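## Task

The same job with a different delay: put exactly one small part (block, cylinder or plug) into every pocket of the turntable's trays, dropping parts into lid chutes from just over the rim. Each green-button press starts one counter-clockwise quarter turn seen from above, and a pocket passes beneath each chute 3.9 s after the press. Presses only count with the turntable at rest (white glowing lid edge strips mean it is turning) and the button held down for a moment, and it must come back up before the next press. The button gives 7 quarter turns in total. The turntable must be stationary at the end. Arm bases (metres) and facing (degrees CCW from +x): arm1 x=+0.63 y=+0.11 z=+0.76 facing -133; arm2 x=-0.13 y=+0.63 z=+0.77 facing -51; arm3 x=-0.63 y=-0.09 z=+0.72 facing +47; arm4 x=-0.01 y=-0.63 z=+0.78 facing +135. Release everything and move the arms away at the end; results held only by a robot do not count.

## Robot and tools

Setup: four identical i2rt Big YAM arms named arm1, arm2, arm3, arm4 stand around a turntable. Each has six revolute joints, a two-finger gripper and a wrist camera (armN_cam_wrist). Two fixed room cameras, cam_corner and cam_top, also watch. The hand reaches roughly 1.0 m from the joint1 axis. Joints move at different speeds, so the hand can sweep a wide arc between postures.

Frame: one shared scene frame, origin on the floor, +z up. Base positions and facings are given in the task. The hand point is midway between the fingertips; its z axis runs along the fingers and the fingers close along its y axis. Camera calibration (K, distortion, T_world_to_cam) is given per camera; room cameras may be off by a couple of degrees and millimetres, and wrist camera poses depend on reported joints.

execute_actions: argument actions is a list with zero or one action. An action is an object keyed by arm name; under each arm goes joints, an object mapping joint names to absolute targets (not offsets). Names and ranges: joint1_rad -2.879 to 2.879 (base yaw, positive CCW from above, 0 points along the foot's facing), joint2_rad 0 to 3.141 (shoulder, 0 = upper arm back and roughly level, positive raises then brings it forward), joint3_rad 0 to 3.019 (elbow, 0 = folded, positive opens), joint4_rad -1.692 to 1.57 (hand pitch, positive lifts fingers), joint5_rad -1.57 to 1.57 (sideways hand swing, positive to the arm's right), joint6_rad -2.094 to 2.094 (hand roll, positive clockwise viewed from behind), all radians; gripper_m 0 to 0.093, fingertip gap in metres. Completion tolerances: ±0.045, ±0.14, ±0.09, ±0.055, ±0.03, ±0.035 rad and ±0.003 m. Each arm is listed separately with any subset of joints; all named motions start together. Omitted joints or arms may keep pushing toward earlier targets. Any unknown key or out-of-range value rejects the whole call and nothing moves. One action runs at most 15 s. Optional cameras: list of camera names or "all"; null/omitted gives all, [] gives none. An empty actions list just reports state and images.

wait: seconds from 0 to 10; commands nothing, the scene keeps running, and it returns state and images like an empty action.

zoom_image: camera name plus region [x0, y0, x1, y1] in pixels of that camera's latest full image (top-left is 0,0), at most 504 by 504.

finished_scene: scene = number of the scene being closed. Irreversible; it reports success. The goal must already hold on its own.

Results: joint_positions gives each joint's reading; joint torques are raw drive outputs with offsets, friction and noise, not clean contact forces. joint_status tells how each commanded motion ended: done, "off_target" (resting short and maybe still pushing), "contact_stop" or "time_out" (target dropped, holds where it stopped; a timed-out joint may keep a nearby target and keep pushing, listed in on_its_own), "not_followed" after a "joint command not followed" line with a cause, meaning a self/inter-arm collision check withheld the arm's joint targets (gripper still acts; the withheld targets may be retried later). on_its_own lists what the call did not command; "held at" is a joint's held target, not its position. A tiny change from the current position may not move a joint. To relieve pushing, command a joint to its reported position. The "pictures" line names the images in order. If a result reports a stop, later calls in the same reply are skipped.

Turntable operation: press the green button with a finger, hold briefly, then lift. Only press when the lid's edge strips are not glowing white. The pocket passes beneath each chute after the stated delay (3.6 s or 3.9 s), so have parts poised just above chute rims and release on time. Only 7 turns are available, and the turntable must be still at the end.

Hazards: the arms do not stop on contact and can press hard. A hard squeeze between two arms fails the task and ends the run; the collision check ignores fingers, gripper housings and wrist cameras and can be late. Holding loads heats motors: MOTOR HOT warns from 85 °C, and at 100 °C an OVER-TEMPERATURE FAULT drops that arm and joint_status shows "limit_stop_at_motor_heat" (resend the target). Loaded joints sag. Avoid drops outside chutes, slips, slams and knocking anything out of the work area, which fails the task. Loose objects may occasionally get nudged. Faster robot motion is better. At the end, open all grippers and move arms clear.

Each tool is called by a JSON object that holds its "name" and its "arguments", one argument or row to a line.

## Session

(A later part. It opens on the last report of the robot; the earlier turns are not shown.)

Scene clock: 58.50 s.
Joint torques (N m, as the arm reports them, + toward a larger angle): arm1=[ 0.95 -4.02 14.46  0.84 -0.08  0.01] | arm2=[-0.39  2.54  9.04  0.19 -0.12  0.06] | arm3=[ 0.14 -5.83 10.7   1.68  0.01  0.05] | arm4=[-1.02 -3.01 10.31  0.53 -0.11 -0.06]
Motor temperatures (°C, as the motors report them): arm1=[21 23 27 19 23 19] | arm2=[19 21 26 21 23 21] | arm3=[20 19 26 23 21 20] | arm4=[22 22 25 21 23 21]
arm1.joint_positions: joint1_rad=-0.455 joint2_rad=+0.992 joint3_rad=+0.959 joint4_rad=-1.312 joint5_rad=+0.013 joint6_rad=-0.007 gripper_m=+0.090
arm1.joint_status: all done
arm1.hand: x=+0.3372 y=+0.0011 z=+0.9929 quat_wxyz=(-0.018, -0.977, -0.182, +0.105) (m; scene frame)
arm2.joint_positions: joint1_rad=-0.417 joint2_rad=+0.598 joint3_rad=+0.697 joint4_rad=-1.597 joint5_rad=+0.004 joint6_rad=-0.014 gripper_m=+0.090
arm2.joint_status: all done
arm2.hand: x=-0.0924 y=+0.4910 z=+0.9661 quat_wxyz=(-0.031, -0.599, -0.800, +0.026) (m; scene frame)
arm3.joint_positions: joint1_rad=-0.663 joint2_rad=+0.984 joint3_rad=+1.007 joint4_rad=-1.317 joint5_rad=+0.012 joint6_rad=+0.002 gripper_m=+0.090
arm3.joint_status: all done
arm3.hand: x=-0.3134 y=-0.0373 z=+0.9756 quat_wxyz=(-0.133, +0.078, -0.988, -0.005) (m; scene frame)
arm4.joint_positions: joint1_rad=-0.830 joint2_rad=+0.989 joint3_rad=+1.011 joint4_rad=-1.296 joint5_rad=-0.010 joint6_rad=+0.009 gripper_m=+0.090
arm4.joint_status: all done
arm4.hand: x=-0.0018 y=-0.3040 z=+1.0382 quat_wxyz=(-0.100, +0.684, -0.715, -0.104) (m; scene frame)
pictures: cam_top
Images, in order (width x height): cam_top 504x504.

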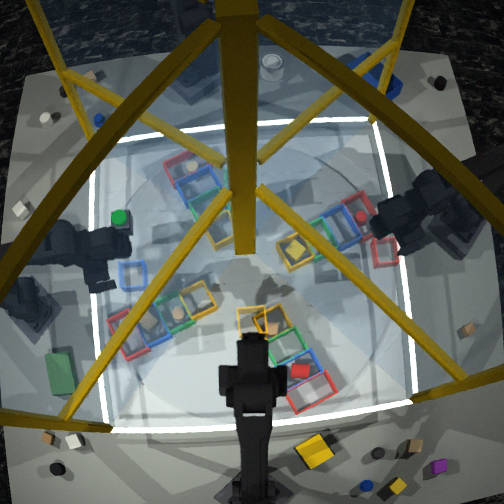

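{"name": "execute_actions", "arguments": {
  "actions": [
    {"arm1":{"joints":{"joint1_rad":0.72}},"arm2":{"joints":{"joint1_rad":-1.89}},"arm3":{"joints":{"joint1_rad":0.9}},"arm4":{"joints":{"joint1_rad":0.7}}}
  ],
  "cameras": []
}}

{"name": "execute_actions", "arguments": {
  "actions": [
    {"arm1":{"joints":{"joint2_rad":1.36,"joint3_rad":0.72,"joint4_rad":-0.9}},"arm2":{"joints":{"joint2_rad":1.36,"joint3_rad":0.73,"joint4_rad":-0.9}},"arm3":{"joints":{"joint2_rad":1.27,"joint3_rad":0.76,"joint4_rad":-1.05}},"arm4":{"joints":{"joint2_rad":2.02,"joint3_rad":1.56,"joint4_rad":-1.07}}}
  ],
  "cameras": ["arm1_cam_wrist","arm2_cam_wrist","arm3_cam_wrist","arm4_cam_wrist"]
}}

Scene clock: 61.33 s.
Joint torques (N m, as the arm reports them, + toward a larger angle): arm1=[ 0.98 -3.8  14.48  0.75 -0.08  0.02] | arm2=[-0.62  2.32  9.04  0.2  -0.12  0.05] | arm3=[ 0.47 -6.06 10.7   1.51  0.01  0.05] | arm4=[-1.2  -3.   10.35  0.61 -0.09 -0.05]
Motor temperatures (°C, as the motors report them): arm1=[21 23 28 19 23 19] | arm2=[19 21 26 21 22 21] | arm3=[20 19 26 23 21 20] | arm4=[22 22 25 21 23 21]
arm1.joint_positions: joint1_rad=+0.719 joint2_rad=+0.995 joint3_rad=+0.959 joint4_rad=-1.309 joint5_rad=+0.013 joint6_rad=-0.007 gripper_m=+0.090
arm1.joint_status: all done
arm1.hand: x=+0.6138 y=-0.2005 z=+0.9977 quat_wxyz=(-0.081, -0.712, -0.692, +0.082) (m; scene frame)
arm2.joint_positions: joint1_rad=-1.880 joint2_rad=+0.598 joint3_rad=+0.697 joint4_rad=-1.597 joint5_rad=+0.004 joint6_rad=-0.013 gripper_m=+0.090
arm2.joint_status: all done
arm2.hand: x=-0.2655 y=+0.5783 z=+0.9651 quat_wxyz=(-0.008, -0.980, -0.195, +0.036) (m; scene frame)
arm3.joint_positions: joint1_rad=+0.894 joint2_rad=+0.989 joint3_rad=+1.007 joint4_rad=-1.312 joint5_rad=+0.011 joint6_rad=+0.002 gripper_m=+0.090
arm3.joint_status: all done
arm3.hand: x=-0.6721 y=+0.2306 z=+0.9774 quat_wxyz=(-0.091, +0.748, -0.649, -0.104) (m; scene frame)
arm4.joint_positions: joint1_rad=+0.700 joint2_rad=+0.989 joint3_rad=+1.011 joint4_rad=-1.296 joint5_rad=-0.011 joint6_rad=+0.009 gripper_m=+0.090
arm4.joint_status: all done
arm4.hand: x=-0.3359 y=-0.6048 z=+1.0404 quat_wxyz=(+0.004, +0.988, -0.042, -0.148) (m; scene frame)
pictures: none
No camera images: the call's "cameras" was empty. Leave "cameras" out to get every camera's image.

Scene clock: 62.93 s.
Joint torques (N m, as the arm reports them, + toward a larger angle): arm1=[ 1.45 -9.6   9.65  0.5  -0.08  0.03] | arm2=[-0.51 -6.14  9.43  0.59 -0.12  0.05] | arm3=[  0.43 -10.8   10.28   1.05   0.01   0.05] | arm4=[ -0.79 -18.37  11.6   -0.02  -0.08  -0.04]
Motor temperatures (°C, as the motors report them): arm1=[21 23 28 19 23 19] | arm2=[19 21 26 21 22 21] | arm3=[20 19 26 23 21 20] | arm4=[22 22 25 21 23 21]
arm1.joint_positions: joint1_rad=+0.719 joint2_rad=+1.375 joint3_rad=+0.704 joint4_rad=-0.912 joint5_rad=+0.013 joint6_rad=-0.007 gripper_m=+0.090
arm1.joint_status: all done
arm1.hand: x=+0.6170 y=-0.2033 z=+0.7979 quat_wxyz=(+0.001, -0.716, -0.698, -0.004) (m; scene frame)
arm2.joint_positions: joint1_rad=-1.880 joint2_rad=+1.361 joint3_rad=+0.697 joint4_rad=-0.910 joint5_rad=+0.004 joint6_rad=-0.013 gripper_m=+0.090
arm2.joint_status: all done
arm2.hand: x=-0.4177 y=+0.5164 z=+0.8065 quat_wxyz=(-0.001, -0.981, -0.195, -0.002) (m; scene frame)
arm3.joint_positions: joint1_rad=+0.894 joint2_rad=+1.280 joint3_rad=+0.748 joint4_rad=-1.065 joint5_rad=+0.011 joint6_rad=+0.002 gripper_m=+0.090
arm3.joint_status: all done
arm3.hand: x=-0.6712 y=+0.2121 z=+0.7959 quat_wxyz=(+0.008, +0.757, -0.654, +0.010) (m; scene frame)
arm4.joint_positions: joint1_rad=+0.700 joint2_rad=+2.029 joint3_rad=+1.531 joint4_rad=-1.068 joint5_rad=-0.011 joint6_rad=+0.009 gripper_m=+0.090
arm4.joint_status: all done
arm4.hand: x=-0.5980 y=-0.5865 z=+0.7946 quat_wxyz=(+0.009, +0.999, -0.043, -0.003) (m; scene frame)
pictures: arm1_cam_wrist, arm2_cam_wrist, arm3_cam_wrist, arm4_cam_wrist
camera_calibration (this result's frames):
arm1_cam_wrist: T_world_to_cam=[[-0.999989, 0.0027907, -0.00385924, 0.617887], [-0.0000422657, 0.805101, 0.593138, -0.308204], [0.00476235, 0.593132, -0.805091, 0.88447], [0, 0, 0, 1]] pos_world=[0.613655, -0.278196, 0.897271]
arm2_cam_wrist: T_world_to_cam=[[-0.389754, 0.920916, -0.00256664, -0.642285], [0.743539, 0.316325, 0.589142, -0.329605], [0.543362, 0.227712, -0.808025, 0.885833], [0, 0, 0, 1]] pos_world=[-0.486587, 0.494038, 0.908311]
arm3_cam_wrist: T_world_to_cam=[[0.990179, 0.138763, 0.0170205, 0.623678], [0.10001, -0.788138, 0.60732, -0.241288], [0.097688, -0.599653, -0.794275, 0.948852], [0, 0, 0, 1]] pos_world=[-0.686113, 0.292271, 0.889573]
arm4_cam_wrist: T_world_to_cam=[[0.0869606, 0.996005, -0.0203174, 0.654857], [0.823831, -0.0604313, 0.563605, 0.0214821], [0.560126, -0.0657495, -0.825794, 1.07913], [0, 0, 0, 1]] pos_world=[-0.679091, -0.579991, 0.892334]
Images, in order (width x height): arm1_cam_wrist 504x504, arm2_cam_wrist 504x504, arm3_cam_wrist 504x504, arm4_cam_wrist 504x504.

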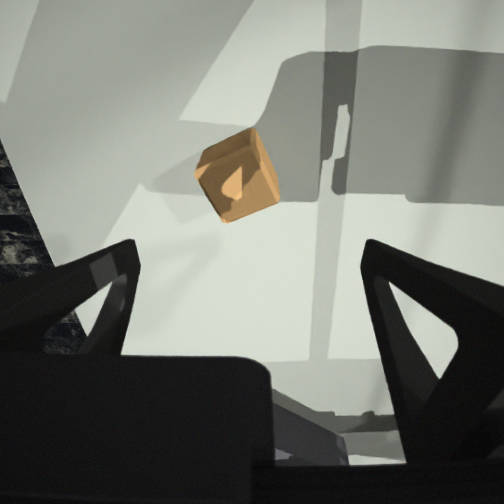

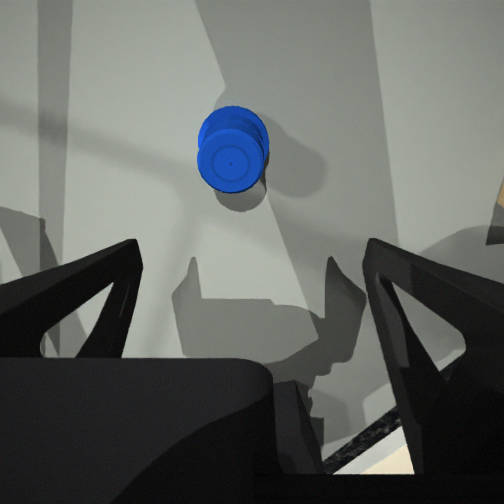

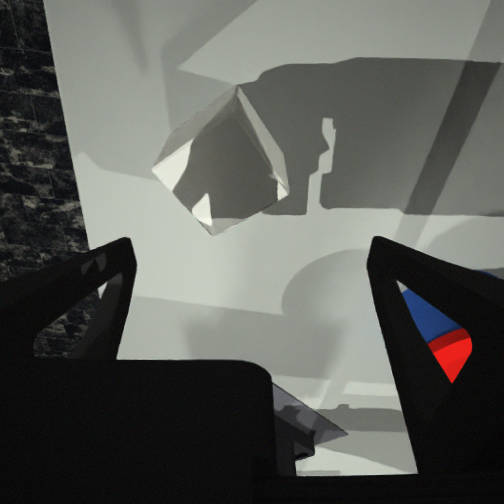

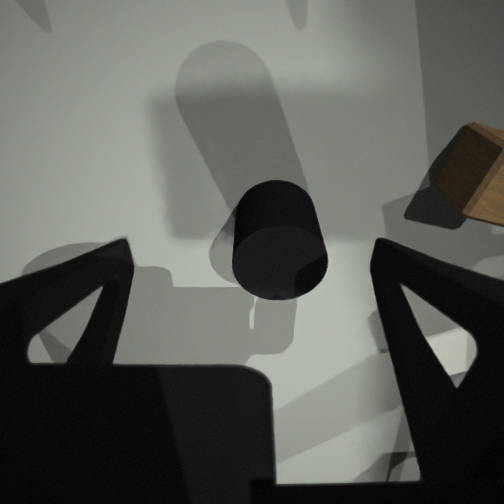

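{"name": "execute_actions", "arguments": {
  "actions": [
    {"arm1":{"joints":{"joint1_rad":0.745,"joint2_rad":1.51,"joint3_rad":0.67,"joint4_rad":-0.71,"joint6_rad":-0.45}},"arm2":{"joints":{"joint1_rad":-1.845,"joint2_rad":1.54,"joint4_rad":-0.72}},"arm3":{"joints":{"joint1_rad":0.955,"joint2_rad":1.43,"joint4_rad":-0.88,"joint6_rad":-0.6}},"arm4":{"joints":{"joint1_rad":0.67,"joint2_rad":2.03,"joint3_rad":1.4,"joint4_rad":-0.92}}}
  ],
  "cameras": []
}}

{"name": "execute_actions", "arguments": {
  "actions": [
    {"arm1":{"joints":{"gripper_m":0}},"arm2":{"joints":{"gripper_m":0}},"arm3":{"joints":{"gripper_m":0}},"arm4":{"joints":{"gripper_m":0}}}
  ],
  "cameras": []
}}

{"name": "execute_actions", "arguments": {
  "actions": [
    {"arm1":{"joints":{"joint2_rad":1,"joint3_rad":1,"joint4_rad":-1.3,"joint6_rad":0}},"arm2":{"joints":{"joint2_rad":0.6,"joint3_rad":0.72,"joint4_rad":-1.6}},"arm3":{"joints":{"joint2_rad":1,"joint3_rad":1,"joint4_rad":-1.3,"joint6_rad":0}},"arm4":{"joints":{"joint2_rad":1,"joint3_rad":1,"joint4_rad":-1.3}}}
  ],
  "cameras": []
}}

{"name": "execute_actions", "arguments": {
  "actions": [
    {"arm1":{"joints":{"joint1_rad":-0.455}},"arm2":{"joints":{"joint1_rad":-0.41}},"arm3":{"joints":{"joint1_rad":-0.28}},"arm4":{"joints":{"joint1_rad":-0.83}}}
  ],
  "cameras": []
}}

{"name": "execute_actions", "arguments": {
  "actions": [
    {"arm1":{"joints":{"joint2_rad":1.115,"joint3_rad":0.915,"joint4_rad":-1.34}},"arm2":{"joints":{"joint2_rad":1.585,"joint3_rad":1.36,"joint4_rad":-1.29}},"arm3":{"joints":{"joint2_rad":1.3,"joint3_rad":1.27,"joint4_rad":-1.45}},"arm4":{"joints":{"joint2_rad":1.61,"joint3_rad":1.36,"joint4_rad":-1.285}}}
  ],
  "cameras": []
}}

Scene clock: 66.80 s.
Joint torques (N m, as the arm reports them, + toward a larger angle): arm1=[  1.56 -10.25   7.21   0.51  -0.1   -0.12] | arm2=[ 0.95 -8.19  8.41  0.56 -0.12  0.05] | arm3=[  0.54 -11.52   9.4    1.07  -0.04  -0.11] | arm4=[ -0.95 -15.95   8.58   0.64  -0.11  -0.01]
Motor temperatures (°C, as the motors report them): arm1=[21 23 27 19 23 19] | arm2=[19 21 26 21 22 21] | arm3=[20 19 26 23 21 20] | arm4=[22 22 25 21 23 21]
arm1.joint_positions: joint1_rad=+0.740 joint2_rad=+1.519 joint3_rad=+0.668 joint4_rad=-0.722 joint5_rad=+0.013 joint6_rad=-0.441 gripper_m=+0.090
arm1.joint_status: all done
arm1.hand: x=+0.6241 y=-0.2140 z=+0.7453 quat_wxyz=(-0.002, -0.540, -0.842, +0.001) (m; scene frame)
arm2.joint_positions: joint1_rad=-1.856 joint2_rad=+1.549 joint3_rad=+0.697 joint4_rad=-0.731 joint5_rad=+0.004 joint6_rad=-0.013 gripper_m=+0.090
arm2.joint_status: all done
arm2.hand: x=-0.4339 y=+0.5013 z=+0.7499 quat_wxyz=(+0.000, -0.978, -0.207, -0.006) (m; scene frame)
arm3.joint_positions: joint1_rad=+0.949 joint2_rad=+1.428 joint3_rad=+0.748 joint4_rad=-0.894 joint5_rad=+0.011 joint6_rad=-0.587 gripper_m=+0.090
arm3.joint_status: all done
arm3.hand: x=-0.6939 y=+0.2389 z=+0.7519 quat_wxyz=(+0.001, +0.925, -0.381, +0.001) (m; scene frame)
arm4.joint_positions: joint1_rad=+0.669 joint2_rad=+2.027 joint3_rad=+1.398 joint4_rad=-0.929 joint5_rad=-0.011 joint6_rad=+0.009 gripper_m=+0.090
arm4.joint_status: all done
arm4.hand: x=-0.5709 y=-0.5712 z=+0.7529 quat_wxyz=(+0.009, +0.998, -0.058, -0.007) (m; scene frame)
pictures: none
No camera images: the call's "cameras" was empty. Leave "cameras" out to get every camera's image.

Scene clock: 67.50 s.
Joint torques (N m, as the arm reports them, + toward a larger angle): arm1=[  1.56 -10.     7.13   0.48  -0.13  -0.07] | arm2=[ 1.   -8.08  8.42  0.56 -0.11  0.05] | arm3=[  0.5  -11.55   9.4    1.07  -0.04  -0.08] | arm4=[ -1.52 -15.55   8.81   0.45   0.01  -0.01]
Motor temperatures (°C, as the motors report them): arm1=[21 23 27 19 23 19] | arm2=[19 21 26 21 22 21] | arm3=[20 19 26 23 21 20] | arm4=[22 22 25 21 23 21]
arm1.joint_positions: joint1_rad=+0.740 joint2_rad=+1.519 joint3_rad=+0.668 joint4_rad=-0.722 joint5_rad=+0.013 joint6_rad=-0.442 gripper_m=+0.032
arm1.joint_status: gripper_m off_target (ended at +0.032, target +0.000)
arm1.hand: x=+0.6241 y=-0.2140 z=+0.7453 quat_wxyz=(-0.002, -0.540, -0.842, +0.001) (m; scene frame)
arm2.joint_positions: joint1_rad=-1.856 joint2_rad=+1.549 joint3_rad=+0.697 joint4_rad=-0.731 joint5_rad=+0.004 joint6_rad=-0.013 gripper_m=+0.028
arm2.joint_status: gripper_m off_target (ended at +0.028, target +0.000)
arm2.hand: x=-0.4339 y=+0.5013 z=+0.7499 quat_wxyz=(+0.000, -0.978, -0.207, -0.006) (m; scene frame)
arm3.joint_positions: joint1_rad=+0.949 joint2_rad=+1.428 joint3_rad=+0.748 joint4_rad=-0.894 joint5_rad=+0.011 joint6_rad=-0.588 gripper_m=+0.039
arm3.joint_status: gripper_m off_target (ended at +0.039, target +0.000)
arm3.hand: x=-0.6939 y=+0.2390 z=+0.7519 quat_wxyz=(+0.001, +0.925, -0.381, +0.001) (m; scene frame)
arm4.joint_positions: joint1_rad=+0.677 joint2_rad=+2.025 joint3_rad=+1.398 joint4_rad=-0.928 joint5_rad=-0.014 joint6_rad=+0.008 gripper_m=+0.035
arm4.joint_status: gripper_m off_target (ended at +0.035, target +0.000)
arm4.hand: x=-0.5721 y=-0.5759 z=+0.7540 quat_wxyz=(+0.010, +0.998, -0.054, -0.008) (m; scene frame)
pictures: none
No camera images: the call's "cameras" was empty. Leave "cameras" out to get every camera's image.

Scene clock: 69.10 s.
Joint torques (N m, as the arm reports them, + toward a larger angle): arm1=[ 1.42 -3.68 12.4   0.31 -0.08  0.09] | arm2=[ 0.87  2.04 10.54  0.03 -0.12  0.05] | arm3=[ 0.52 -6.39 12.74  0.41  0.01  0.17] | arm4=[-1.58 -3.53 10.64  0.43  0.01 -0.03]
Motor temperatures (°C, as the motors report them): arm1=[21 23 27 19 23 19] | arm2=[19 20 26 21 22 21] | arm3=[20 19 26 23 21 20] | arm4=[22 22 25 21 23 21]
arm1.joint_positions: joint1_rad=+0.740 joint2_rad=+0.996 joint3_rad=+0.982 joint4_rad=-1.292 joint5_rad=+0.013 joint6_rad=-0.009 gripper_m=+0.032
arm1.joint_status: all done
arm1.hand: x=+0.6199 y=-0.2106 z=+1.0086 quat_wxyz=(-0.095, -0.703, -0.699, +0.095) (m; scene frame)
arm2.joint_positions: joint1_rad=-1.856 joint2_rad=+0.598 joint3_rad=+0.697 joint4_rad=-1.592 joint5_rad=+0.004 joint6_rad=-0.013 gripper_m=+0.028
arm2.joint_status: all done
arm2.hand: x=-0.2652 y=+0.5748 z=+0.9652 quat_wxyz=(-0.009, -0.978, -0.206, +0.038) (m; scene frame)
arm3.joint_positions: joint1_rad=+0.949 joint2_rad=+0.991 joint3_rad=+0.985 joint4_rad=-1.286 joint5_rad=+0.011 joint6_rad=-0.014 gripper_m=+0.039
arm3.joint_status: all done
arm3.hand: x=-0.6897 y=+0.2289 z=+0.9687 quat_wxyz=(-0.089, +0.771, -0.622, -0.107) (m; scene frame)
arm4.joint_positions: joint1_rad=+0.677 joint2_rad=+1.000 joint3_rad=+1.007 joint4_rad=-1.293 joint5_rad=-0.014 joint6_rad=+0.008 gripper_m=+0.035
arm4.joint_status: all done
arm4.hand: x=-0.3365 y=-0.5976 z=+1.0356 quat_wxyz=(+0.004, +0.988, -0.053, -0.142) (m; scene frame)
pictures: none
No camera images: the call's "cameras" was empty. Leave "cameras" out to get every camera's image.

Scene clock: 70.83 s.
Joint torques (N m, as the arm reports them, + toward a larger angle): arm1=[ 1.04 -4.33 12.32  0.3  -0.06  0.12] | arm2=[ 0.86  2.38 10.55  0.06 -0.11  0.05] | arm3=[-0.54 -6.51 12.71  0.39 -0.02  0.17] | arm4=[-1.41 -3.69 10.76  0.6  -0.1   0.02]
Motor temperatures (°C, as the motors report them): arm1=[21 23 27 19 23 19] | arm2=[19 20 26 21 22 21] | arm3=[20 19 26 23 21 20] | arm4=[22 22 25 21 23 21]
arm1.joint_positions: joint1_rad=-0.455 joint2_rad=+0.996 joint3_rad=+0.982 joint4_rad=-1.292 joint5_rad=+0.013 joint6_rad=-0.008 gripper_m=+0.032
arm1.joint_status: all done
arm1.hand: x=+0.3270 y=-0.0028 z=+1.0028 quat_wxyz=(-0.021, -0.975, -0.182, +0.124) (m; scene frame)
arm2.joint_positions: joint1_rad=-0.421 joint2_rad=+0.598 joint3_rad=+0.697 joint4_rad=-1.592 joint5_rad=+0.003 joint6_rad=-0.013 gripper_m=+0.028
arm2.joint_status: all done
arm2.hand: x=-0.0925 y=+0.4899 z=+0.9662 quat_wxyz=(-0.032, -0.601, -0.798, +0.027) (m; scene frame)
arm3.joint_positions: joint1_rad=-0.274 joint2_rad=+0.991 joint3_rad=+0.985 joint4_rad=-1.286 joint5_rad=+0.013 joint6_rad=-0.012 gripper_m=+0.039
arm3.joint_status: all done
arm3.hand: x=-0.3527 y=+0.0797 z=+0.9657 quat_wxyz=(-0.131, +0.274, -0.952, -0.031) (m; scene frame)
arm4.joint_positions: joint1_rad=-0.831 joint2_rad=+0.998 joint3_rad=+1.006 joint4_rad=-1.297 joint5_rad=-0.011 joint6_rad=+0.003 gripper_m=+0.035
arm4.joint_status: all done
arm4.hand: x=-0.0018 y=-0.3043 z=+1.0331 quat_wxyz=(-0.095, +0.687, -0.714, -0.099) (m; scene frame)
pictures: none
No camera images: the call's "cameras" was empty. Leave "cameras" out to get every camera's image.

Scene clock: 72.50 s.
Joint torques (N m, as the arm reports them, + toward a larger angle): arm1=[ 1.06 -7.74 10.85 -0.15 -0.1   0.1 ] | arm2=[  0.88 -12.22  12.36   0.27  -0.1    0.05] | arm3=[ -0.46 -12.26  15.15   0.    -0.03   0.18] | arm4=[ -1.21 -12.34  13.32   0.03  -0.09   0.06]
Motor temperatures (°C, as the motors report them): arm1=[21 23 27 19 23 19] | arm2=[19 20 26 21 22 21] | arm3=[20 19 27 23 21 20] | arm4=[22 22 25 21 23 21]
arm1.joint_positions: joint1_rad=-0.455 joint2_rad=+1.129 joint3_rad=+0.903 joint4_rad=-1.332 joint5_rad=+0.013 joint6_rad=-0.008 gripper_m=+0.032
arm1.joint_status: all done
arm1.hand: x=+0.3492 y=+0.0048 z=+0.9312 quat_wxyz=(+0.001, -0.983, -0.185, +0.000) (m; scene frame)
arm2.joint_positions: joint1_rad=-0.421 joint2_rad=+1.602 joint3_rad=+1.308 joint4_rad=-1.293 joint5_rad=+0.003 joint6_rad=-0.013 gripper_m=+0.028
arm2.joint_status: all done
arm2.hand: x=-0.0083 y=+0.1840 z=+0.9262 quat_wxyz=(+0.004, -0.601, -0.799, -0.002) (m; scene frame)
arm3.joint_positions: joint1_rad=-0.274 joint2_rad=+1.298 joint3_rad=+1.223 joint4_rad=-1.436 joint5_rad=+0.013 joint6_rad=-0.012 gripper_m=+0.039
arm3.joint_status: all done
arm3.hand: x=-0.3018 y=+0.1110 z=+0.9584 quat_wxyz=(-0.025, +0.277, -0.960, -0.002) (m; scene frame)
arm4.joint_positions: joint1_rad=-0.831 joint2_rad=+1.617 joint3_rad=+1.322 joint4_rad=-1.285 joint5_rad=-0.011 joint6_rad=+0.003 gripper_m=+0.035
arm4.joint_status: all done
arm4.hand: x=+0.0036 y=-0.1590 z=+0.9282 quat_wxyz=(+0.010, +0.693, -0.721, +0.002) (m; scene frame)
pictures: none
No camera images: the call's "cameras" was empty. Leave "cameras" out to get every camera's image.

{"name": "execute_actions", "arguments": {
  "actions": [
    {"arm3":{"joints":{"joint2_rad":1.345,"joint3_rad":1.18,"joint4_rad":-1.41}}}
  ],
  "cameras": []
}}

{"name": "execute_actions", "arguments": {
  "actions": [
    {"arm3":{"joints":{"joint1_rad":-0.66,"joint2_rad":1.28,"joint3_rad":1.235,"joint4_rad":-1.48}}}
  ],
  "cameras": []
}}

{"name": "wait", "arguments": {
  "seconds": 2.05
}}

{"name": "execute_actions", "arguments": {
  "actions": [
    {"arm1":{"joints":{"gripper_m":0.09}},"arm2":{"joints":{"gripper_m":0.09}},"arm3":{"joints":{"gripper_m":0.09}},"arm4":{"joints":{"gripper_m":0.09}}}
  ],
  "cameras": []
}}

{"name": "execute_actions", "arguments": {
  "actions": [
    {"arm1":{"joints":{"joint2_rad":1,"joint3_rad":1,"joint4_rad":-1.3}},"arm2":{"joints":{"joint2_rad":0.6,"joint3_rad":0.7,"joint4_rad":-1.6}},"arm3":{"joints":{"joint2_rad":1,"joint3_rad":1,"joint4_rad":-1.3}},"arm4":{"joints":{"joint2_rad":1,"joint3_rad":1,"joint4_rad":-1.3}}}
  ],
  "cameras": ["cam_top"]
}}

Scene clock: 76.10 s.
Joint torques (N m, as the arm reports them, + toward a larger angle): arm1=[ 1.13 -7.62 11.   -0.1  -0.07  0.11] | arm2=[  0.91 -12.27  12.36   0.29  -0.11   0.04] | arm3=[ -0.48 -10.33   8.82   0.96   0.     0.17] | arm4=[ -1.13 -12.57  13.35   0.13  -0.09   0.05]
Motor temperatures (°C, as the motors report them): arm1=[21 23 27 19 23 19] | arm2=[19 21 26 21 22 20] | arm3=[20 19 27 23 21 20] | arm4=[22 22 25 21 23 21]
arm1.joint_positions: joint1_rad=-0.455 joint2_rad=+1.129 joint3_rad=+0.903 joint4_rad=-1.332 joint5_rad=+0.013 joint6_rad=-0.008 gripper_m=+0.032
arm1.joint_status: not commanded
arm1.hand: x=+0.3492 y=+0.0048 z=+0.9312 quat_wxyz=(+0.001, -0.983, -0.185, +0.000) (m; scene frame)
arm2.joint_positions: joint1_rad=-0.421 joint2_rad=+1.602 joint3_rad=+1.308 joint4_rad=-1.293 joint5_rad=+0.003 joint6_rad=-0.013 gripper_m=+0.028
arm2.joint_status: not commanded
arm2.hand: x=-0.0083 y=+0.1840 z=+0.9262 quat_wxyz=(+0.004, -0.601, -0.799, -0.002) (m; scene frame)
arm3.joint_positions: joint1_rad=-0.274 joint2_rad=+1.316 joint3_rad=+1.202 joint4_rad=-1.420 joint5_rad=+0.012 joint6_rad=-0.012 gripper_m=+0.039
arm3.joint_status: all done
arm3.hand: x=-0.3021 y=+0.1109 z=+0.9440 quat_wxyz=(-0.014, +0.277, -0.961, +0.000) (m; scene frame)
arm4.joint_positions: joint1_rad=-0.831 joint2_rad=+1.617 joint3_rad=+1.322 joint4_rad=-1.285 joint5_rad=-0.011 joint6_rad=+0.003 gripper_m=+0.035
arm4.joint_status: not commanded
arm4.hand: x=+0.0036 y=-0.1590 z=+0.9282 quat_wxyz=(+0.010, +0.693, -0.721, +0.002) (m; scene frame)
pictures: none
No camera images: the call's "cameras" was empty. Leave "cameras" out to get every camera's image.

Scene clock: 77.10 s.
Joint torques (N m, as the arm reports them, + toward a larger angle): arm1=[ 1.21 -7.65 10.95 -0.1  -0.08  0.11] | arm2=[  0.85 -12.4   12.36   0.27  -0.11   0.04] | arm3=[  0.04 -13.1   13.76  -0.14  -0.01   0.17] | arm4=[ -1.2  -12.36  13.39   0.09  -0.11   0.04]
Motor temperatures (°C, as the motors report them): arm1=[21 23 27 19 23 19] | arm2=[19 21 26 21 22 20] | arm3=[20 19 27 23 21 20] | arm4=[22 22 26 21 23 21]
arm1.joint_positions: joint1_rad=-0.455 joint2_rad=+1.129 joint3_rad=+0.903 joint4_rad=-1.332 joint5_rad=+0.013 joint6_rad=-0.008 gripper_m=+0.032
arm1.joint_status: not commanded
arm1.hand: x=+0.3492 y=+0.0048 z=+0.9312 quat_wxyz=(+0.001, -0.983, -0.185, +0.000) (m; scene frame)
arm2.joint_positions: joint1_rad=-0.421 joint2_rad=+1.602 joint3_rad=+1.308 joint4_rad=-1.293 joint5_rad=+0.003 joint6_rad=-0.013 gripper_m=+0.028
arm2.joint_status: not commanded
arm2.hand: x=-0.0083 y=+0.1840 z=+0.9262 quat_wxyz=(+0.004, -0.601, -0.799, -0.002) (m; scene frame)
arm3.joint_positions: joint1_rad=-0.663 joint2_rad=+1.289 joint3_rad=+1.202 joint4_rad=-1.464 joint5_rad=+0.012 joint6_rad=-0.011 gripper_m=+0.039
arm3.joint_status: all done
arm3.hand: x=-0.2649 y=-0.0295 z=+0.9531 quat_wxyz=(-0.005, +0.086, -0.996, +0.006) (m; scene frame)
arm4.joint_positions: joint1_rad=-0.831 joint2_rad=+1.617 joint3_rad=+1.322 joint4_rad=-1.285 joint5_rad=-0.011 joint6_rad=+0.003 gripper_m=+0.035
arm4.joint_status: not commanded
arm4.hand: x=+0.0036 y=-0.1590 z=+0.9282 quat_wxyz=(+0.010, +0.693, -0.721, +0.002) (m; scene frame)
pictures: none
No camera images: the call's "cameras" was empty. Leave "cameras" out to get every camera's image.

Scene clock: 79.17 s.
Joint torques (N m, as the arm reports them, + toward a larger angle): arm1=[ 1.14 -7.66 11.07 -0.14 -0.06  0.12] | arm2=[  0.81 -12.36  12.36   0.28  -0.1    0.05] | arm3=[  0.13 -12.97  13.79  -0.16  -0.01   0.17] | arm4=[ -0.96 -12.6   13.44   0.12  -0.11   0.04]
Motor temperatures (°C, as the motors report them): arm1=[21 23 27 19 23 19] | arm2=[19 21 27 21 22 20] | arm3=[20 19 27 23 21 20] | arm4=[22 22 26 21 23 21]
arm1.joint_positions: joint1_rad=-0.455 joint2_rad=+1.129 joint3_rad=+0.903 joint4_rad=-1.332 joint5_rad=+0.013 joint6_rad=-0.008 gripper_m=+0.032
arm1.joint_status: not commanded
arm1.hand: x=+0.3492 y=+0.0048 z=+0.9312 quat_wxyz=(+0.001, -0.983, -0.185, +0.000) (m; scene frame)
arm2.joint_positions: joint1_rad=-0.421 joint2_rad=+1.602 joint3_rad=+1.308 joint4_rad=-1.293 joint5_rad=+0.003 joint6_rad=-0.013 gripper_m=+0.028
arm2.joint_status: not commanded
arm2.hand: x=-0.0083 y=+0.1840 z=+0.9262 quat_wxyz=(+0.004, -0.601, -0.799, -0.002) (m; scene frame)
arm3.joint_positions: joint1_rad=-0.663 joint2_rad=+1.289 joint3_rad=+1.202 joint4_rad=-1.464 joint5_rad=+0.012 joint6_rad=-0.011 gripper_m=+0.039
arm3.joint_status: all done
arm3.hand: x=-0.2649 y=-0.0295 z=+0.9531 quat_wxyz=(-0.005, +0.086, -0.996, +0.006) (m; scene frame)
arm4.joint_positions: joint1_rad=-0.831 joint2_rad=+1.617 joint3_rad=+1.322 joint4_rad=-1.285 joint5_rad=-0.011 joint6_rad=+0.003 gripper_m=+0.035
arm4.joint_status: not commanded
arm4.hand: x=+0.0036 y=-0.1590 z=+0.9282 quat_wxyz=(+0.010, +0.693, -0.721, +0.002) (m; scene frame)
wait: 2.07 s; at rest by 0.27 s
pictures: arm1_cam_wrist, arm2_cam_wrist, arm3_cam_wrist, arm4_cam_wrist, cam_corner, cam_top
camera_calibration (this result's frames):
arm1_cam_wrist: T_world_to_cam=[[-0.383898, 0.923374, 0.00172997, 0.125237], [0.747228, 0.309563, 0.588065, -0.808653], [0.542469, 0.22705, -0.808812, 0.687102], [0, 0, 0, 1]] pos_world=[0.279595, -0.021318, 1.03106]
arm2_cam_wrist: T_world_to_cam=[[-0.958601, -0.28474, 0.00265775, 0.0359613], [-0.227566, 0.771661, 0.59393, -0.695627], [-0.171167, 0.568737, -0.804513, 0.763796], [0, 0, 0, 1]] pos_world=[0.00690818, 0.112629, 1.02754]
arm3_cam_wrist: T_world_to_cam=[[0.164416, -0.985996, 0.0279175, -0.0101258], [-0.80718, -0.118223, 0.578346, -0.760701], [-0.566946, -0.117624, -0.815314, 0.747384], [0, 0, 0, 1]] pos_world=[-0.188631, -0.0120063, 1.04958]
arm4_cam_wrist: T_world_to_cam=[[0.999032, -0.0420803, -0.0128185, 0.00422368], [-0.026783, -0.813028, 0.581609, -0.656939], [-0.0348961, -0.580702, -0.813368, 0.78931], [0, 0, 0, 1]] pos_world=[0.00572939, -0.0755779, 1.02414]
Images, in order (width x height): arm1_cam_wrist 504x504, arm2_cam_wrist 504x504, arm3_cam_wrist 504x504, arm4_cam_wrist 504x504, cam_corner 504x504, cam_top 504x504.

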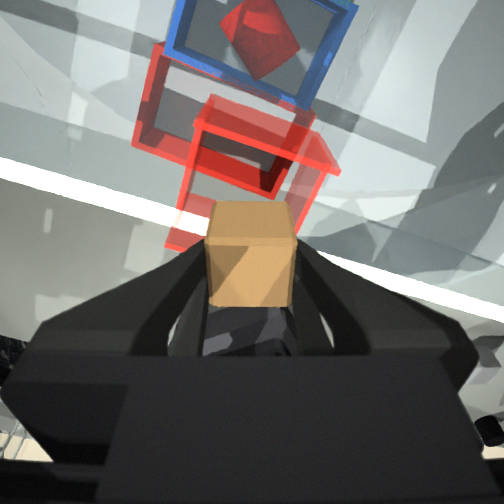

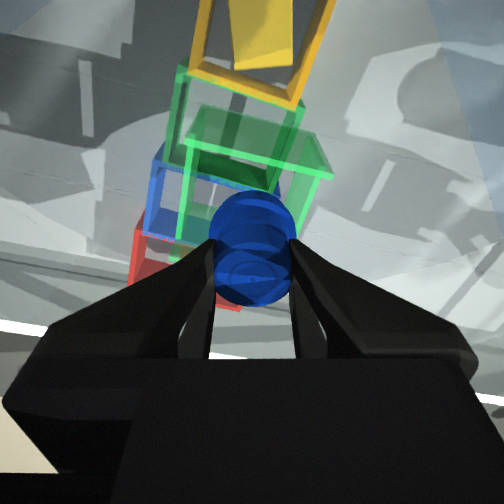

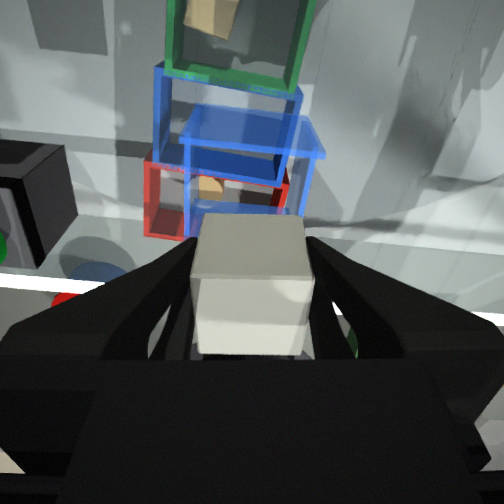

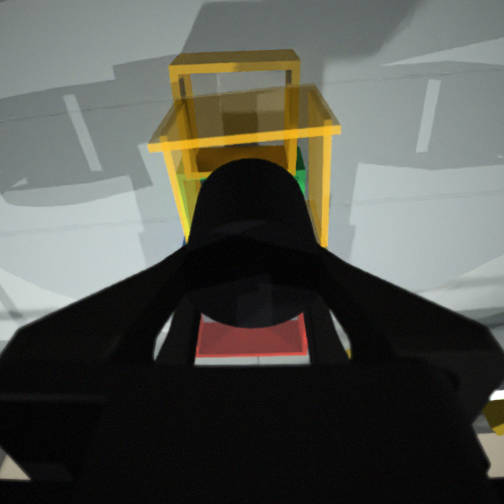

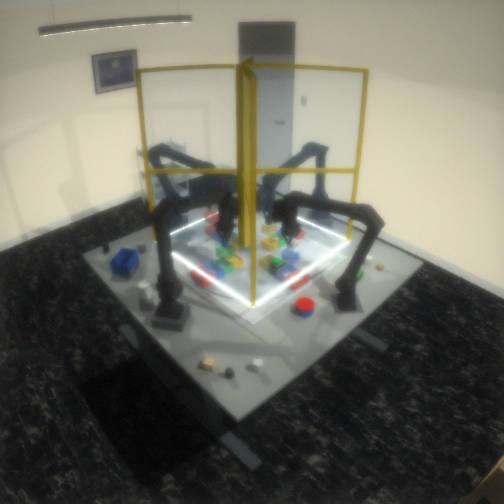

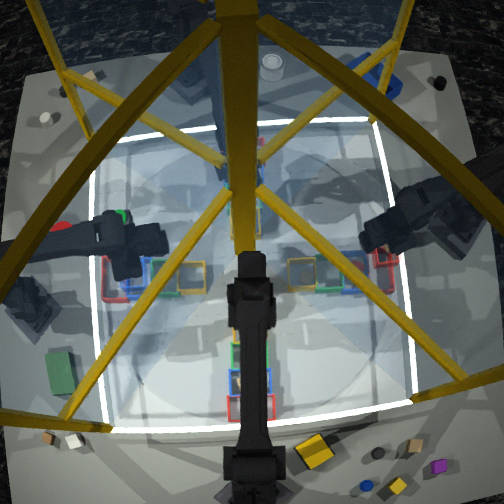

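Scene clock: 79.87 s.
Joint torques (N m, as the arm reports them, + toward a larger angle): arm1=[ 1.08 -7.56 11.06 -0.07 -0.07  0.09] | arm2=[  0.86 -12.24  12.36   0.27  -0.11   0.05] | arm3=[  0.1  -13.03  13.82  -0.06   0.     0.17] | arm4=[ -1.03 -12.43  13.3    0.19  -0.09   0.02]
Motor temperatures (°C, as the motors report them): arm1=[21 23 27 19 23 19] | arm2=[19 21 27 21 22 20] | arm3=[20 19 27 23 21 20] | arm4=[22 22 26 21 23 21]
arm1.joint_positions: joint1_rad=-0.455 joint2_rad=+1.129 joint3_rad=+0.903 joint4_rad=-1.332 joint5_rad=+0.013 joint6_rad=-0.008 gripper_m=+0.090
arm1.joint_status: all done
arm1.hand: x=+0.3492 y=+0.0048 z=+0.9312 quat_wxyz=(+0.001, -0.983, -0.185, +0.000) (m; scene frame)
arm2.joint_positions: joint1_rad=-0.421 joint2_rad=+1.601 joint3_rad=+1.308 joint4_rad=-1.293 joint5_rad=+0.003 joint6_rad=-0.013 gripper_m=+0.090
arm2.joint_status: all done
arm2.hand: x=-0.0083 y=+0.1840 z=+0.9263 quat_wxyz=(+0.004, -0.601, -0.799, -0.002) (m; scene frame)
arm3.joint_positions: joint1_rad=-0.663 joint2_rad=+1.289 joint3_rad=+1.202 joint4_rad=-1.466 joint5_rad=+0.012 joint6_rad=-0.011 gripper_m=+0.090
arm3.joint_status: all done
arm3.hand: x=-0.2654 y=-0.0296 z=+0.9531 quat_wxyz=(-0.004, +0.086, -0.996, +0.006) (m; scene frame)
arm4.joint_positions: joint1_rad=-0.831 joint2_rad=+1.617 joint3_rad=+1.322 joint4_rad=-1.285 joint5_rad=-0.011 joint6_rad=+0.003 gripper_m=+0.090
arm4.joint_status: all done
arm4.hand: x=+0.0036 y=-0.1590 z=+0.9282 quat_wxyz=(+0.010, +0.693, -0.721, +0.002) (m; scene frame)
pictures: none
No camera images: the call's "cameras" was empty. Leave "cameras" out to get every camera's image.

Scene clock: 81.33 s.
Joint torques (N m, as the arm reports them, + toward a larger angle): arm1=[ 1.05 -4.02 14.41  0.79 -0.08  0.1 ] | arm2=[ 0.84  2.88  9.03  0.2  -0.1   0.05] | arm3=[ 0.16 -5.91 10.56  1.71 -0.01  0.16] | arm4=[-0.97 -2.58 10.38  0.55 -0.12  0.04]
Motor temperatures (°C, as the motors report them): arm1=[21 23 28 19 23 19] | arm2=[19 21 27 21 22 20] | arm3=[20 19 27 23 21 20] | arm4=[22 22 26 21 23 21]
arm1.joint_positions: joint1_rad=-0.455 joint2_rad=+0.992 joint3_rad=+0.959 joint4_rad=-1.312 joint5_rad=+0.013 joint6_rad=-0.008 gripper_m=+0.090
arm1.joint_status: all done
arm1.hand: x=+0.3373 y=+0.0010 z=+0.9930 quat_wxyz=(-0.018, -0.977, -0.183, +0.105) (m; scene frame)
arm2.joint_positions: joint1_rad=-0.421 joint2_rad=+0.598 joint3_rad=+0.697 joint4_rad=-1.597 joint5_rad=+0.003 joint6_rad=-0.013 gripper_m=+0.090
arm2.joint_status: all done
arm2.hand: x=-0.0928 y=+0.4909 z=+0.9661 quat_wxyz=(-0.031, -0.601, -0.799, +0.025) (m; scene frame)
arm3.joint_positions: joint1_rad=-0.663 joint2_rad=+0.985 joint3_rad=+1.009 joint4_rad=-1.318 joint5_rad=+0.012 joint6_rad=-0.011 gripper_m=+0.090
arm3.joint_status: all done
arm3.hand: x=-0.3131 y=-0.0374 z=+0.9756 quat_wxyz=(-0.133, +0.085, -0.987, -0.004) (m; scene frame)
arm4.joint_positions: joint1_rad=-0.831 joint2_rad=+0.990 joint3_rad=+1.011 joint4_rad=-1.296 joint5_rad=-0.011 joint6_rad=+0.003 gripper_m=+0.090
arm4.joint_status: all done
arm4.hand: x=-0.0018 y=-0.3039 z=+1.0381 quat_wxyz=(-0.100, +0.686, -0.713, -0.104) (m; scene frame)
pictures: cam_top
Images, in order (width x height): cam_top 504x504.

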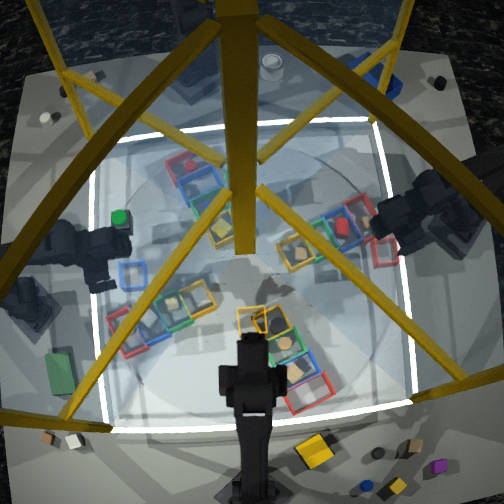

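{"name": "execute_actions", "arguments": {
  "actions": [
    {"arm1":{"joints":{"joint1_rad":0.586}},"arm2":{"joints":{"joint1_rad":-2.39}},"arm3":{"joints":{"joint1_rad":0.74}},"arm4":{"joints":{"joint1_rad":0.53}}}
  ],
  "cameras": []
}}

{"name": "execute_actions", "arguments": {
  "actions": [
    {"arm1":{"joints":{"joint2_rad":2.35,"joint3_rad":2.19,"joint4_rad":-1.36}},"arm2":{"joints":{"joint2_rad":1.49,"joint3_rad":0.86,"joint4_rad":-0.89}},"arm3":{"joints":{"joint2_rad":2.1,"joint3_rad":1.85,"joint4_rad":-1.28}},"arm4":{"joints":{"joint2_rad":2.07,"joint3_rad":1.66,"joint4_rad":-1.1}}}
  ],
  "cameras": ["arm1_cam_wrist","arm2_cam_wrist","arm3_cam_wrist","arm4_cam_wrist"]
}}

Scene clock: 85.20 s.
Joint torques (N m, as the arm reports them, + toward a larger angle): arm1=[ 1.12 -3.68 14.51  0.8  -0.1   0.09] | arm2=[-0.62  2.35  9.02  0.19 -0.12  0.04] | arm3=[ 0.49 -6.04 10.56  1.52  0.01  0.16] | arm4=[-1.3  -2.79 10.33  0.68 -0.1   0.04]
Motor temperatures (°C, as the motors report them): arm1=[21 23 28 19 23 19] | arm2=[19 21 26 21 22 20] | arm3=[20 19 27 23 21 20] | arm4=[22 22 26 21 23 21]
arm1.joint_positions: joint1_rad=+0.586 joint2_rad=+0.994 joint3_rad=+0.959 joint4_rad=-1.310 joint5_rad=+0.013 joint6_rad=-0.007 gripper_m=+0.090
arm1.joint_status: all done
arm1.hand: x=+0.5727 y=-0.1958 z=+0.9973 quat_wxyz=(-0.075, -0.757, -0.643, +0.086) (m; scene frame)
arm2.joint_positions: joint1_rad=-2.379 joint2_rad=+0.598 joint3_rad=+0.697 joint4_rad=-1.597 joint5_rad=+0.004 joint6_rad=-0.012 gripper_m=+0.090
arm2.joint_status: all done
arm2.hand: x=-0.2743 y=+0.6496 z=+0.9646 quat_wxyz=(+0.001, -0.998, +0.054, +0.035) (m; scene frame)
arm3.joint_positions: joint1_rad=+0.734 joint2_rad=+0.987 joint3_rad=+1.009 joint4_rad=-1.312 joint5_rad=+0.011 joint6_rad=-0.011 gripper_m=+0.090
arm3.joint_status: all done
arm3.hand: x=-0.6212 y=+0.2336 z=+0.9779 quat_wxyz=(-0.100, +0.699, -0.702, -0.096) (m; scene frame)
arm4.joint_positions: joint1_rad=+0.531 joint2_rad=+0.990 joint3_rad=+1.011 joint4_rad=-1.296 joint5_rad=-0.011 joint6_rad=+0.003 gripper_m=+0.090
arm4.joint_status: all done
arm4.hand: x=-0.3273 y=-0.5504 z=+1.0399 quat_wxyz=(-0.009, +0.981, -0.123, -0.147) (m; scene frame)
pictures: none
No camera images: the call's "cameras" was empty. Leave "cameras" out to get every camera's image.

Scene clock: 87.13 s.
Joint torques (N m, as the arm reports them, + toward a larger angle): arm1=[  1.28 -29.1   14.54   0.04  -0.07   0.1 ] | arm2=[-0.54 -7.65  8.92  0.59 -0.12  0.04] | arm3=[  0.7  -26.98  14.03   0.69   0.01   0.16] | arm4=[ -0.98 -18.41  13.     0.12  -0.13   0.04]
Motor temperatures (°C, as the motors report them): arm1=[21 23 28 19 23 19] | arm2=[19 21 26 21 22 20] | arm3=[20 19 27 23 21 20] | arm4=[22 22 26 21 23 21]
arm1.joint_positions: joint1_rad=+0.586 joint2_rad=+2.375 joint3_rad=+2.140 joint4_rad=-1.358 joint5_rad=+0.013 joint6_rad=-0.007 gripper_m=+0.090
arm1.joint_status: all done
arm1.hand: x=+0.5106 y=-0.5906 z=+0.7762 quat_wxyz=(+0.005, -0.761, -0.649, -0.008) (m; scene frame)
arm2.joint_positions: joint1_rad=-2.379 joint2_rad=+1.491 joint3_rad=+0.834 joint4_rad=-0.900 joint5_rad=+0.004 joint6_rad=-0.012 gripper_m=+0.090
arm2.joint_status: all done
arm2.hand: x=-0.4923 y=+0.6749 z=+0.8056 quat_wxyz=(-0.001, -0.999, +0.054, +0.005) (m; scene frame)
arm3.joint_positions: joint1_rad=+0.734 joint2_rad=+2.108 joint3_rad=+1.809 joint4_rad=-1.286 joint5_rad=+0.011 joint6_rad=-0.011 gripper_m=+0.090
arm3.joint_status: all done
arm3.hand: x=-0.6192 y=+0.5489 z=+0.7838 quat_wxyz=(+0.006, +0.707, -0.707, +0.007) (m; scene frame)
arm4.joint_positions: joint1_rad=+0.531 joint2_rad=+2.079 joint3_rad=+1.619 joint4_rad=-1.098 joint5_rad=-0.011 joint6_rad=+0.003 gripper_m=+0.090
arm4.joint_status: all done
arm4.hand: x=-0.6050 y=-0.4824 z=+0.7947 quat_wxyz=(+0.008, +0.992, -0.124, -0.006) (m; scene frame)
pictures: arm1_cam_wrist, arm2_cam_wrist, arm3_cam_wrist, arm4_cam_wrist
camera_calibration (this result's frames):
arm1_cam_wrist: T_world_to_cam=[[-0.990731, 0.135759, -0.00471561, 0.58696], [0.105534, 0.791087, 0.602531, -0.0529916], [0.0855297, 0.596449, -0.798081, 1.05242], [0, 0, 0, 1]] pos_world=[0.497099, -0.66548, 0.874614]
arm2_cam_wrist: T_world_to_cam=[[0.0996464, 0.995022, -0.00141264, -0.627326], [0.811548, -0.0804508, 0.578721, -0.0140593], [0.575726, -0.0588139, -0.815524, 1.10484], [0, 0, 0, 1]] pos_world=[-0.562166, 0.688052, 0.908276]
arm3_cam_wrist: T_world_to_cam=[[0.999826, -0.00788907, 0.0169243, 0.612226], [-0.0164683, -0.799766, 0.600085, -0.0336945], [0.00880139, -0.600259, -0.799757, 1.08569], [0, 0, 0, 1]] pos_world=[-0.622229, 0.629575, 0.878142]
arm4_cam_wrist: T_world_to_cam=[[0.248373, 0.968455, -0.0201382, 0.636074], [0.806001, -0.195089, 0.55884, -0.0385195], [0.537283, -0.155032, -0.829031, 1.03567], [0, 0, 0, 1]] pos_world=[-0.683382, -0.462963, 0.892934]
Images, in order (width x height): arm1_cam_wrist 504x504, arm2_cam_wrist 504x504, arm3_cam_wrist 504x504, arm4_cam_wrist 504x504.

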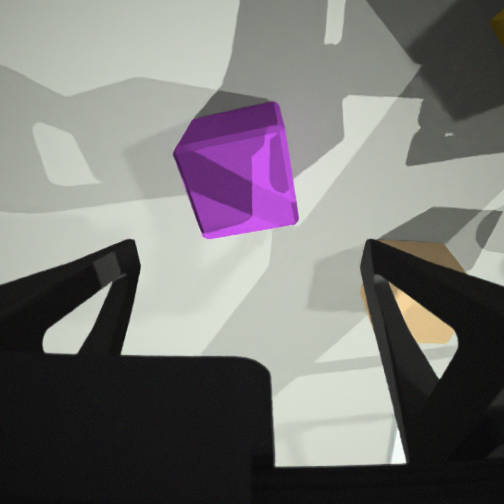

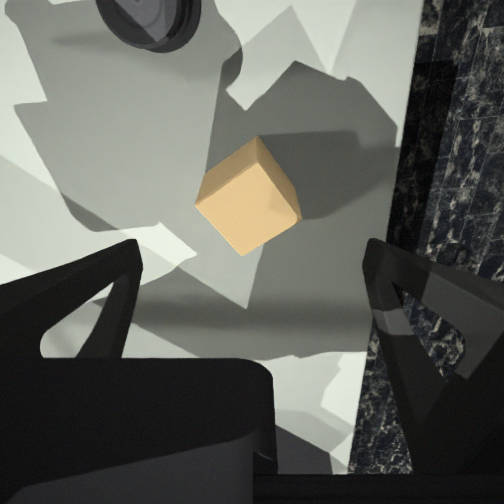

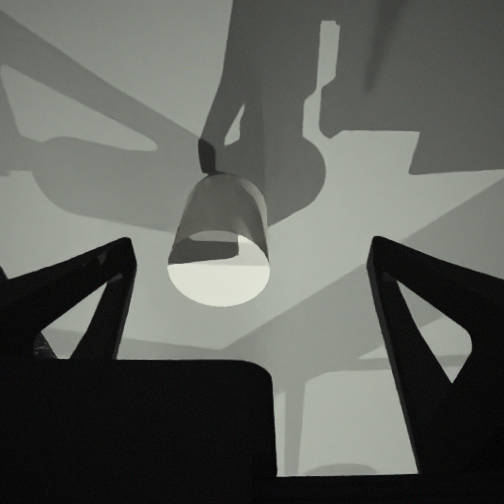

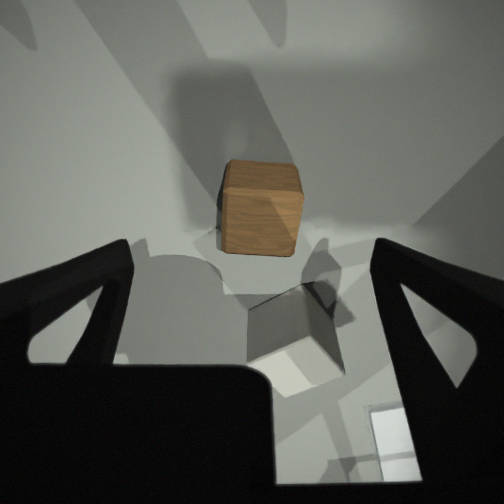

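{"name": "execute_actions", "arguments": {
  "actions": [
    {"arm1":{"joints":{"joint1_rad":0.6,"joint2_rad":2.45,"joint3_rad":2.28,"joint4_rad":-1.33,"joint6_rad":-0.25}},"arm2":{"joints":{"joint2_rad":1.59,"joint3_rad":0.76,"joint4_rad":-0.72,"joint6_rad":-0.65}},"arm3":{"joints":{"joint1_rad":0.77,"joint3_rad":1.72,"joint4_rad":-1.17}},"arm4":{"joints":{"joint1_rad":0.52,"joint2_rad":2.105,"joint3_rad":1.53,"joint4_rad":-0.98}}}
  ],
  "cameras": ["arm1_cam_wrist","arm2_cam_wrist","arm3_cam_wrist","arm4_cam_wrist"]
}}

Scene clock: 90.07 s.
Joint torques (N m, as the arm reports them, + toward a larger angle): arm1=[  1.94 -26.92  14.32   0.46  -0.11  -0.1 ] | arm2=[-0.55 -9.08  6.95  0.55 -0.18 -0.22] | arm3=[  0.55 -25.65   9.84   1.1    0.01   0.17] | arm4=[ -0.81 -15.59   8.82   0.58  -0.09   0.06]
Motor temperatures (°C, as the motors report them): arm1=[21 23 29 19 23 19] | arm2=[19 21 26 21 22 20] | arm3=[20 20 27 23 21 20] | arm4=[22 22 26 21 23 21]
arm1.joint_positions: joint1_rad=+0.594 joint2_rad=+2.445 joint3_rad=+2.234 joint4_rad=-1.338 joint5_rad=+0.013 joint6_rad=-0.241 gripper_m=+0.090
arm1.joint_status: all done
arm1.hand: x=+0.5125 y=-0.6181 z=+0.7620 quat_wxyz=(-0.008, -0.677, -0.736, +0.009) (m; scene frame)
arm2.joint_positions: joint1_rad=-2.379 joint2_rad=+1.600 joint3_rad=+0.747 joint4_rad=-0.730 joint5_rad=+0.004 joint6_rad=-0.634 gripper_m=+0.090
arm2.joint_status: all done
arm2.hand: x=-0.4761 y=+0.6726 z=+0.7449 quat_wxyz=(-0.004, -0.967, -0.255, -0.007) (m; scene frame)
arm3.joint_positions: joint1_rad=+0.765 joint2_rad=+2.098 joint3_rad=+1.721 joint4_rad=-1.185 joint5_rad=+0.011 joint6_rad=-0.011 gripper_m=+0.090
arm3.joint_status: all done
arm3.hand: x=-0.6390 y=+0.5418 z=+0.7584 quat_wxyz=(-0.003, +0.717, -0.697, -0.002) (m; scene frame)
arm4.joint_positions: joint1_rad=+0.527 joint2_rad=+2.082 joint3_rad=+1.531 joint4_rad=-0.990 joint5_rad=-0.011 joint6_rad=+0.003 gripper_m=+0.090
arm4.joint_status: all done
arm4.hand: x=-0.5934 y=-0.4832 z=+0.7641 quat_wxyz=(+0.007, +0.992, -0.126, -0.015) (m; scene frame)
pictures: arm1_cam_wrist, arm2_cam_wrist, arm3_cam_wrist, arm4_cam_wrist
camera_calibration (this result's frames):
arm1_cam_wrist: T_world_to_cam=[[-0.994444, -0.105243, 0.00240246, 0.440037], [-0.0852988, 0.818948, 0.567492, 0.118784], [-0.0616919, 0.564134, -0.823375, 1.13214], [0, 0, 0, 1]] pos_world=[0.517568, -0.689644, 0.863708]
arm2_cam_wrist: T_world_to_cam=[[-0.498631, 0.866749, -0.0106046, -0.81847], [0.692918, 0.405919, 0.595898, -0.388659], [0.520798, 0.289785, -0.80299, 0.775989], [0, 0, 0, 1]] pos_world=[-0.54294, 0.642302, 0.846033]
arm3_cam_wrist: T_world_to_cam=[[0.999606, 0.0223748, 0.0169596, 0.615778], [0.0083576, -0.813814, 0.581065, 0.0134332], [0.0268032, -0.580695, -0.81368, 1.07279], [0, 0, 0, 1]] pos_world=[-0.644401, 0.620116, 0.854657]
arm4_cam_wrist: T_world_to_cam=[[0.251837, 0.967558, -0.0202176, 0.635013], [0.814789, -0.200709, 0.543906, -0.0170305], [0.522203, -0.153449, -0.838902, 1.00324], [0, 0, 0, 1]] pos_world=[-0.669941, -0.463884, 0.863725]
Images, in order (width x height): arm1_cam_wrist 504x504, arm2_cam_wrist 504x504, arm3_cam_wrist 504x504, arm4_cam_wrist 504x504.

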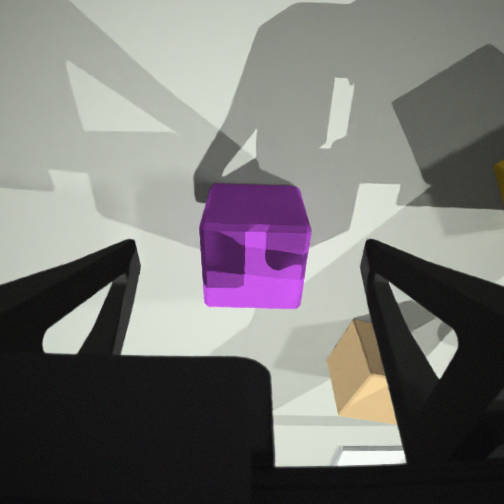

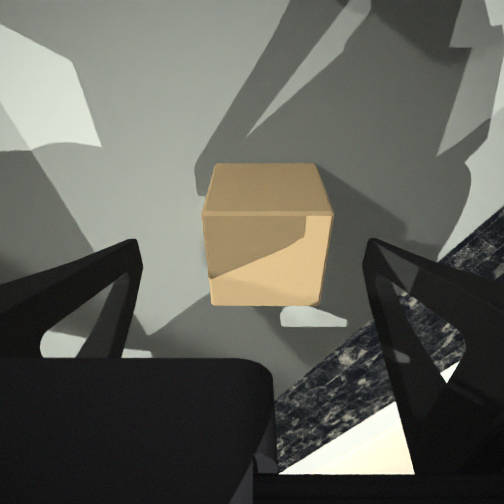

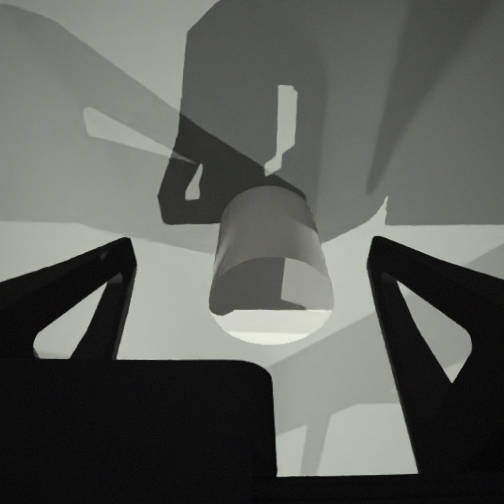

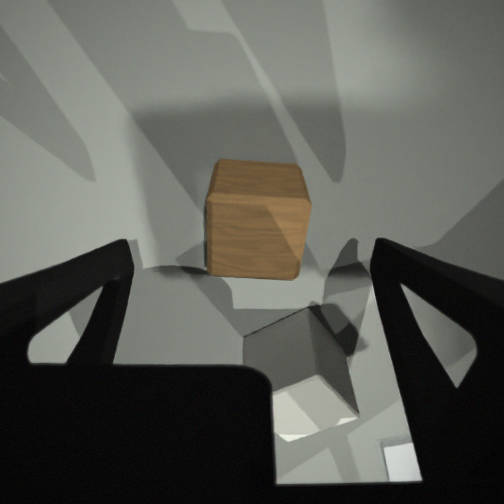

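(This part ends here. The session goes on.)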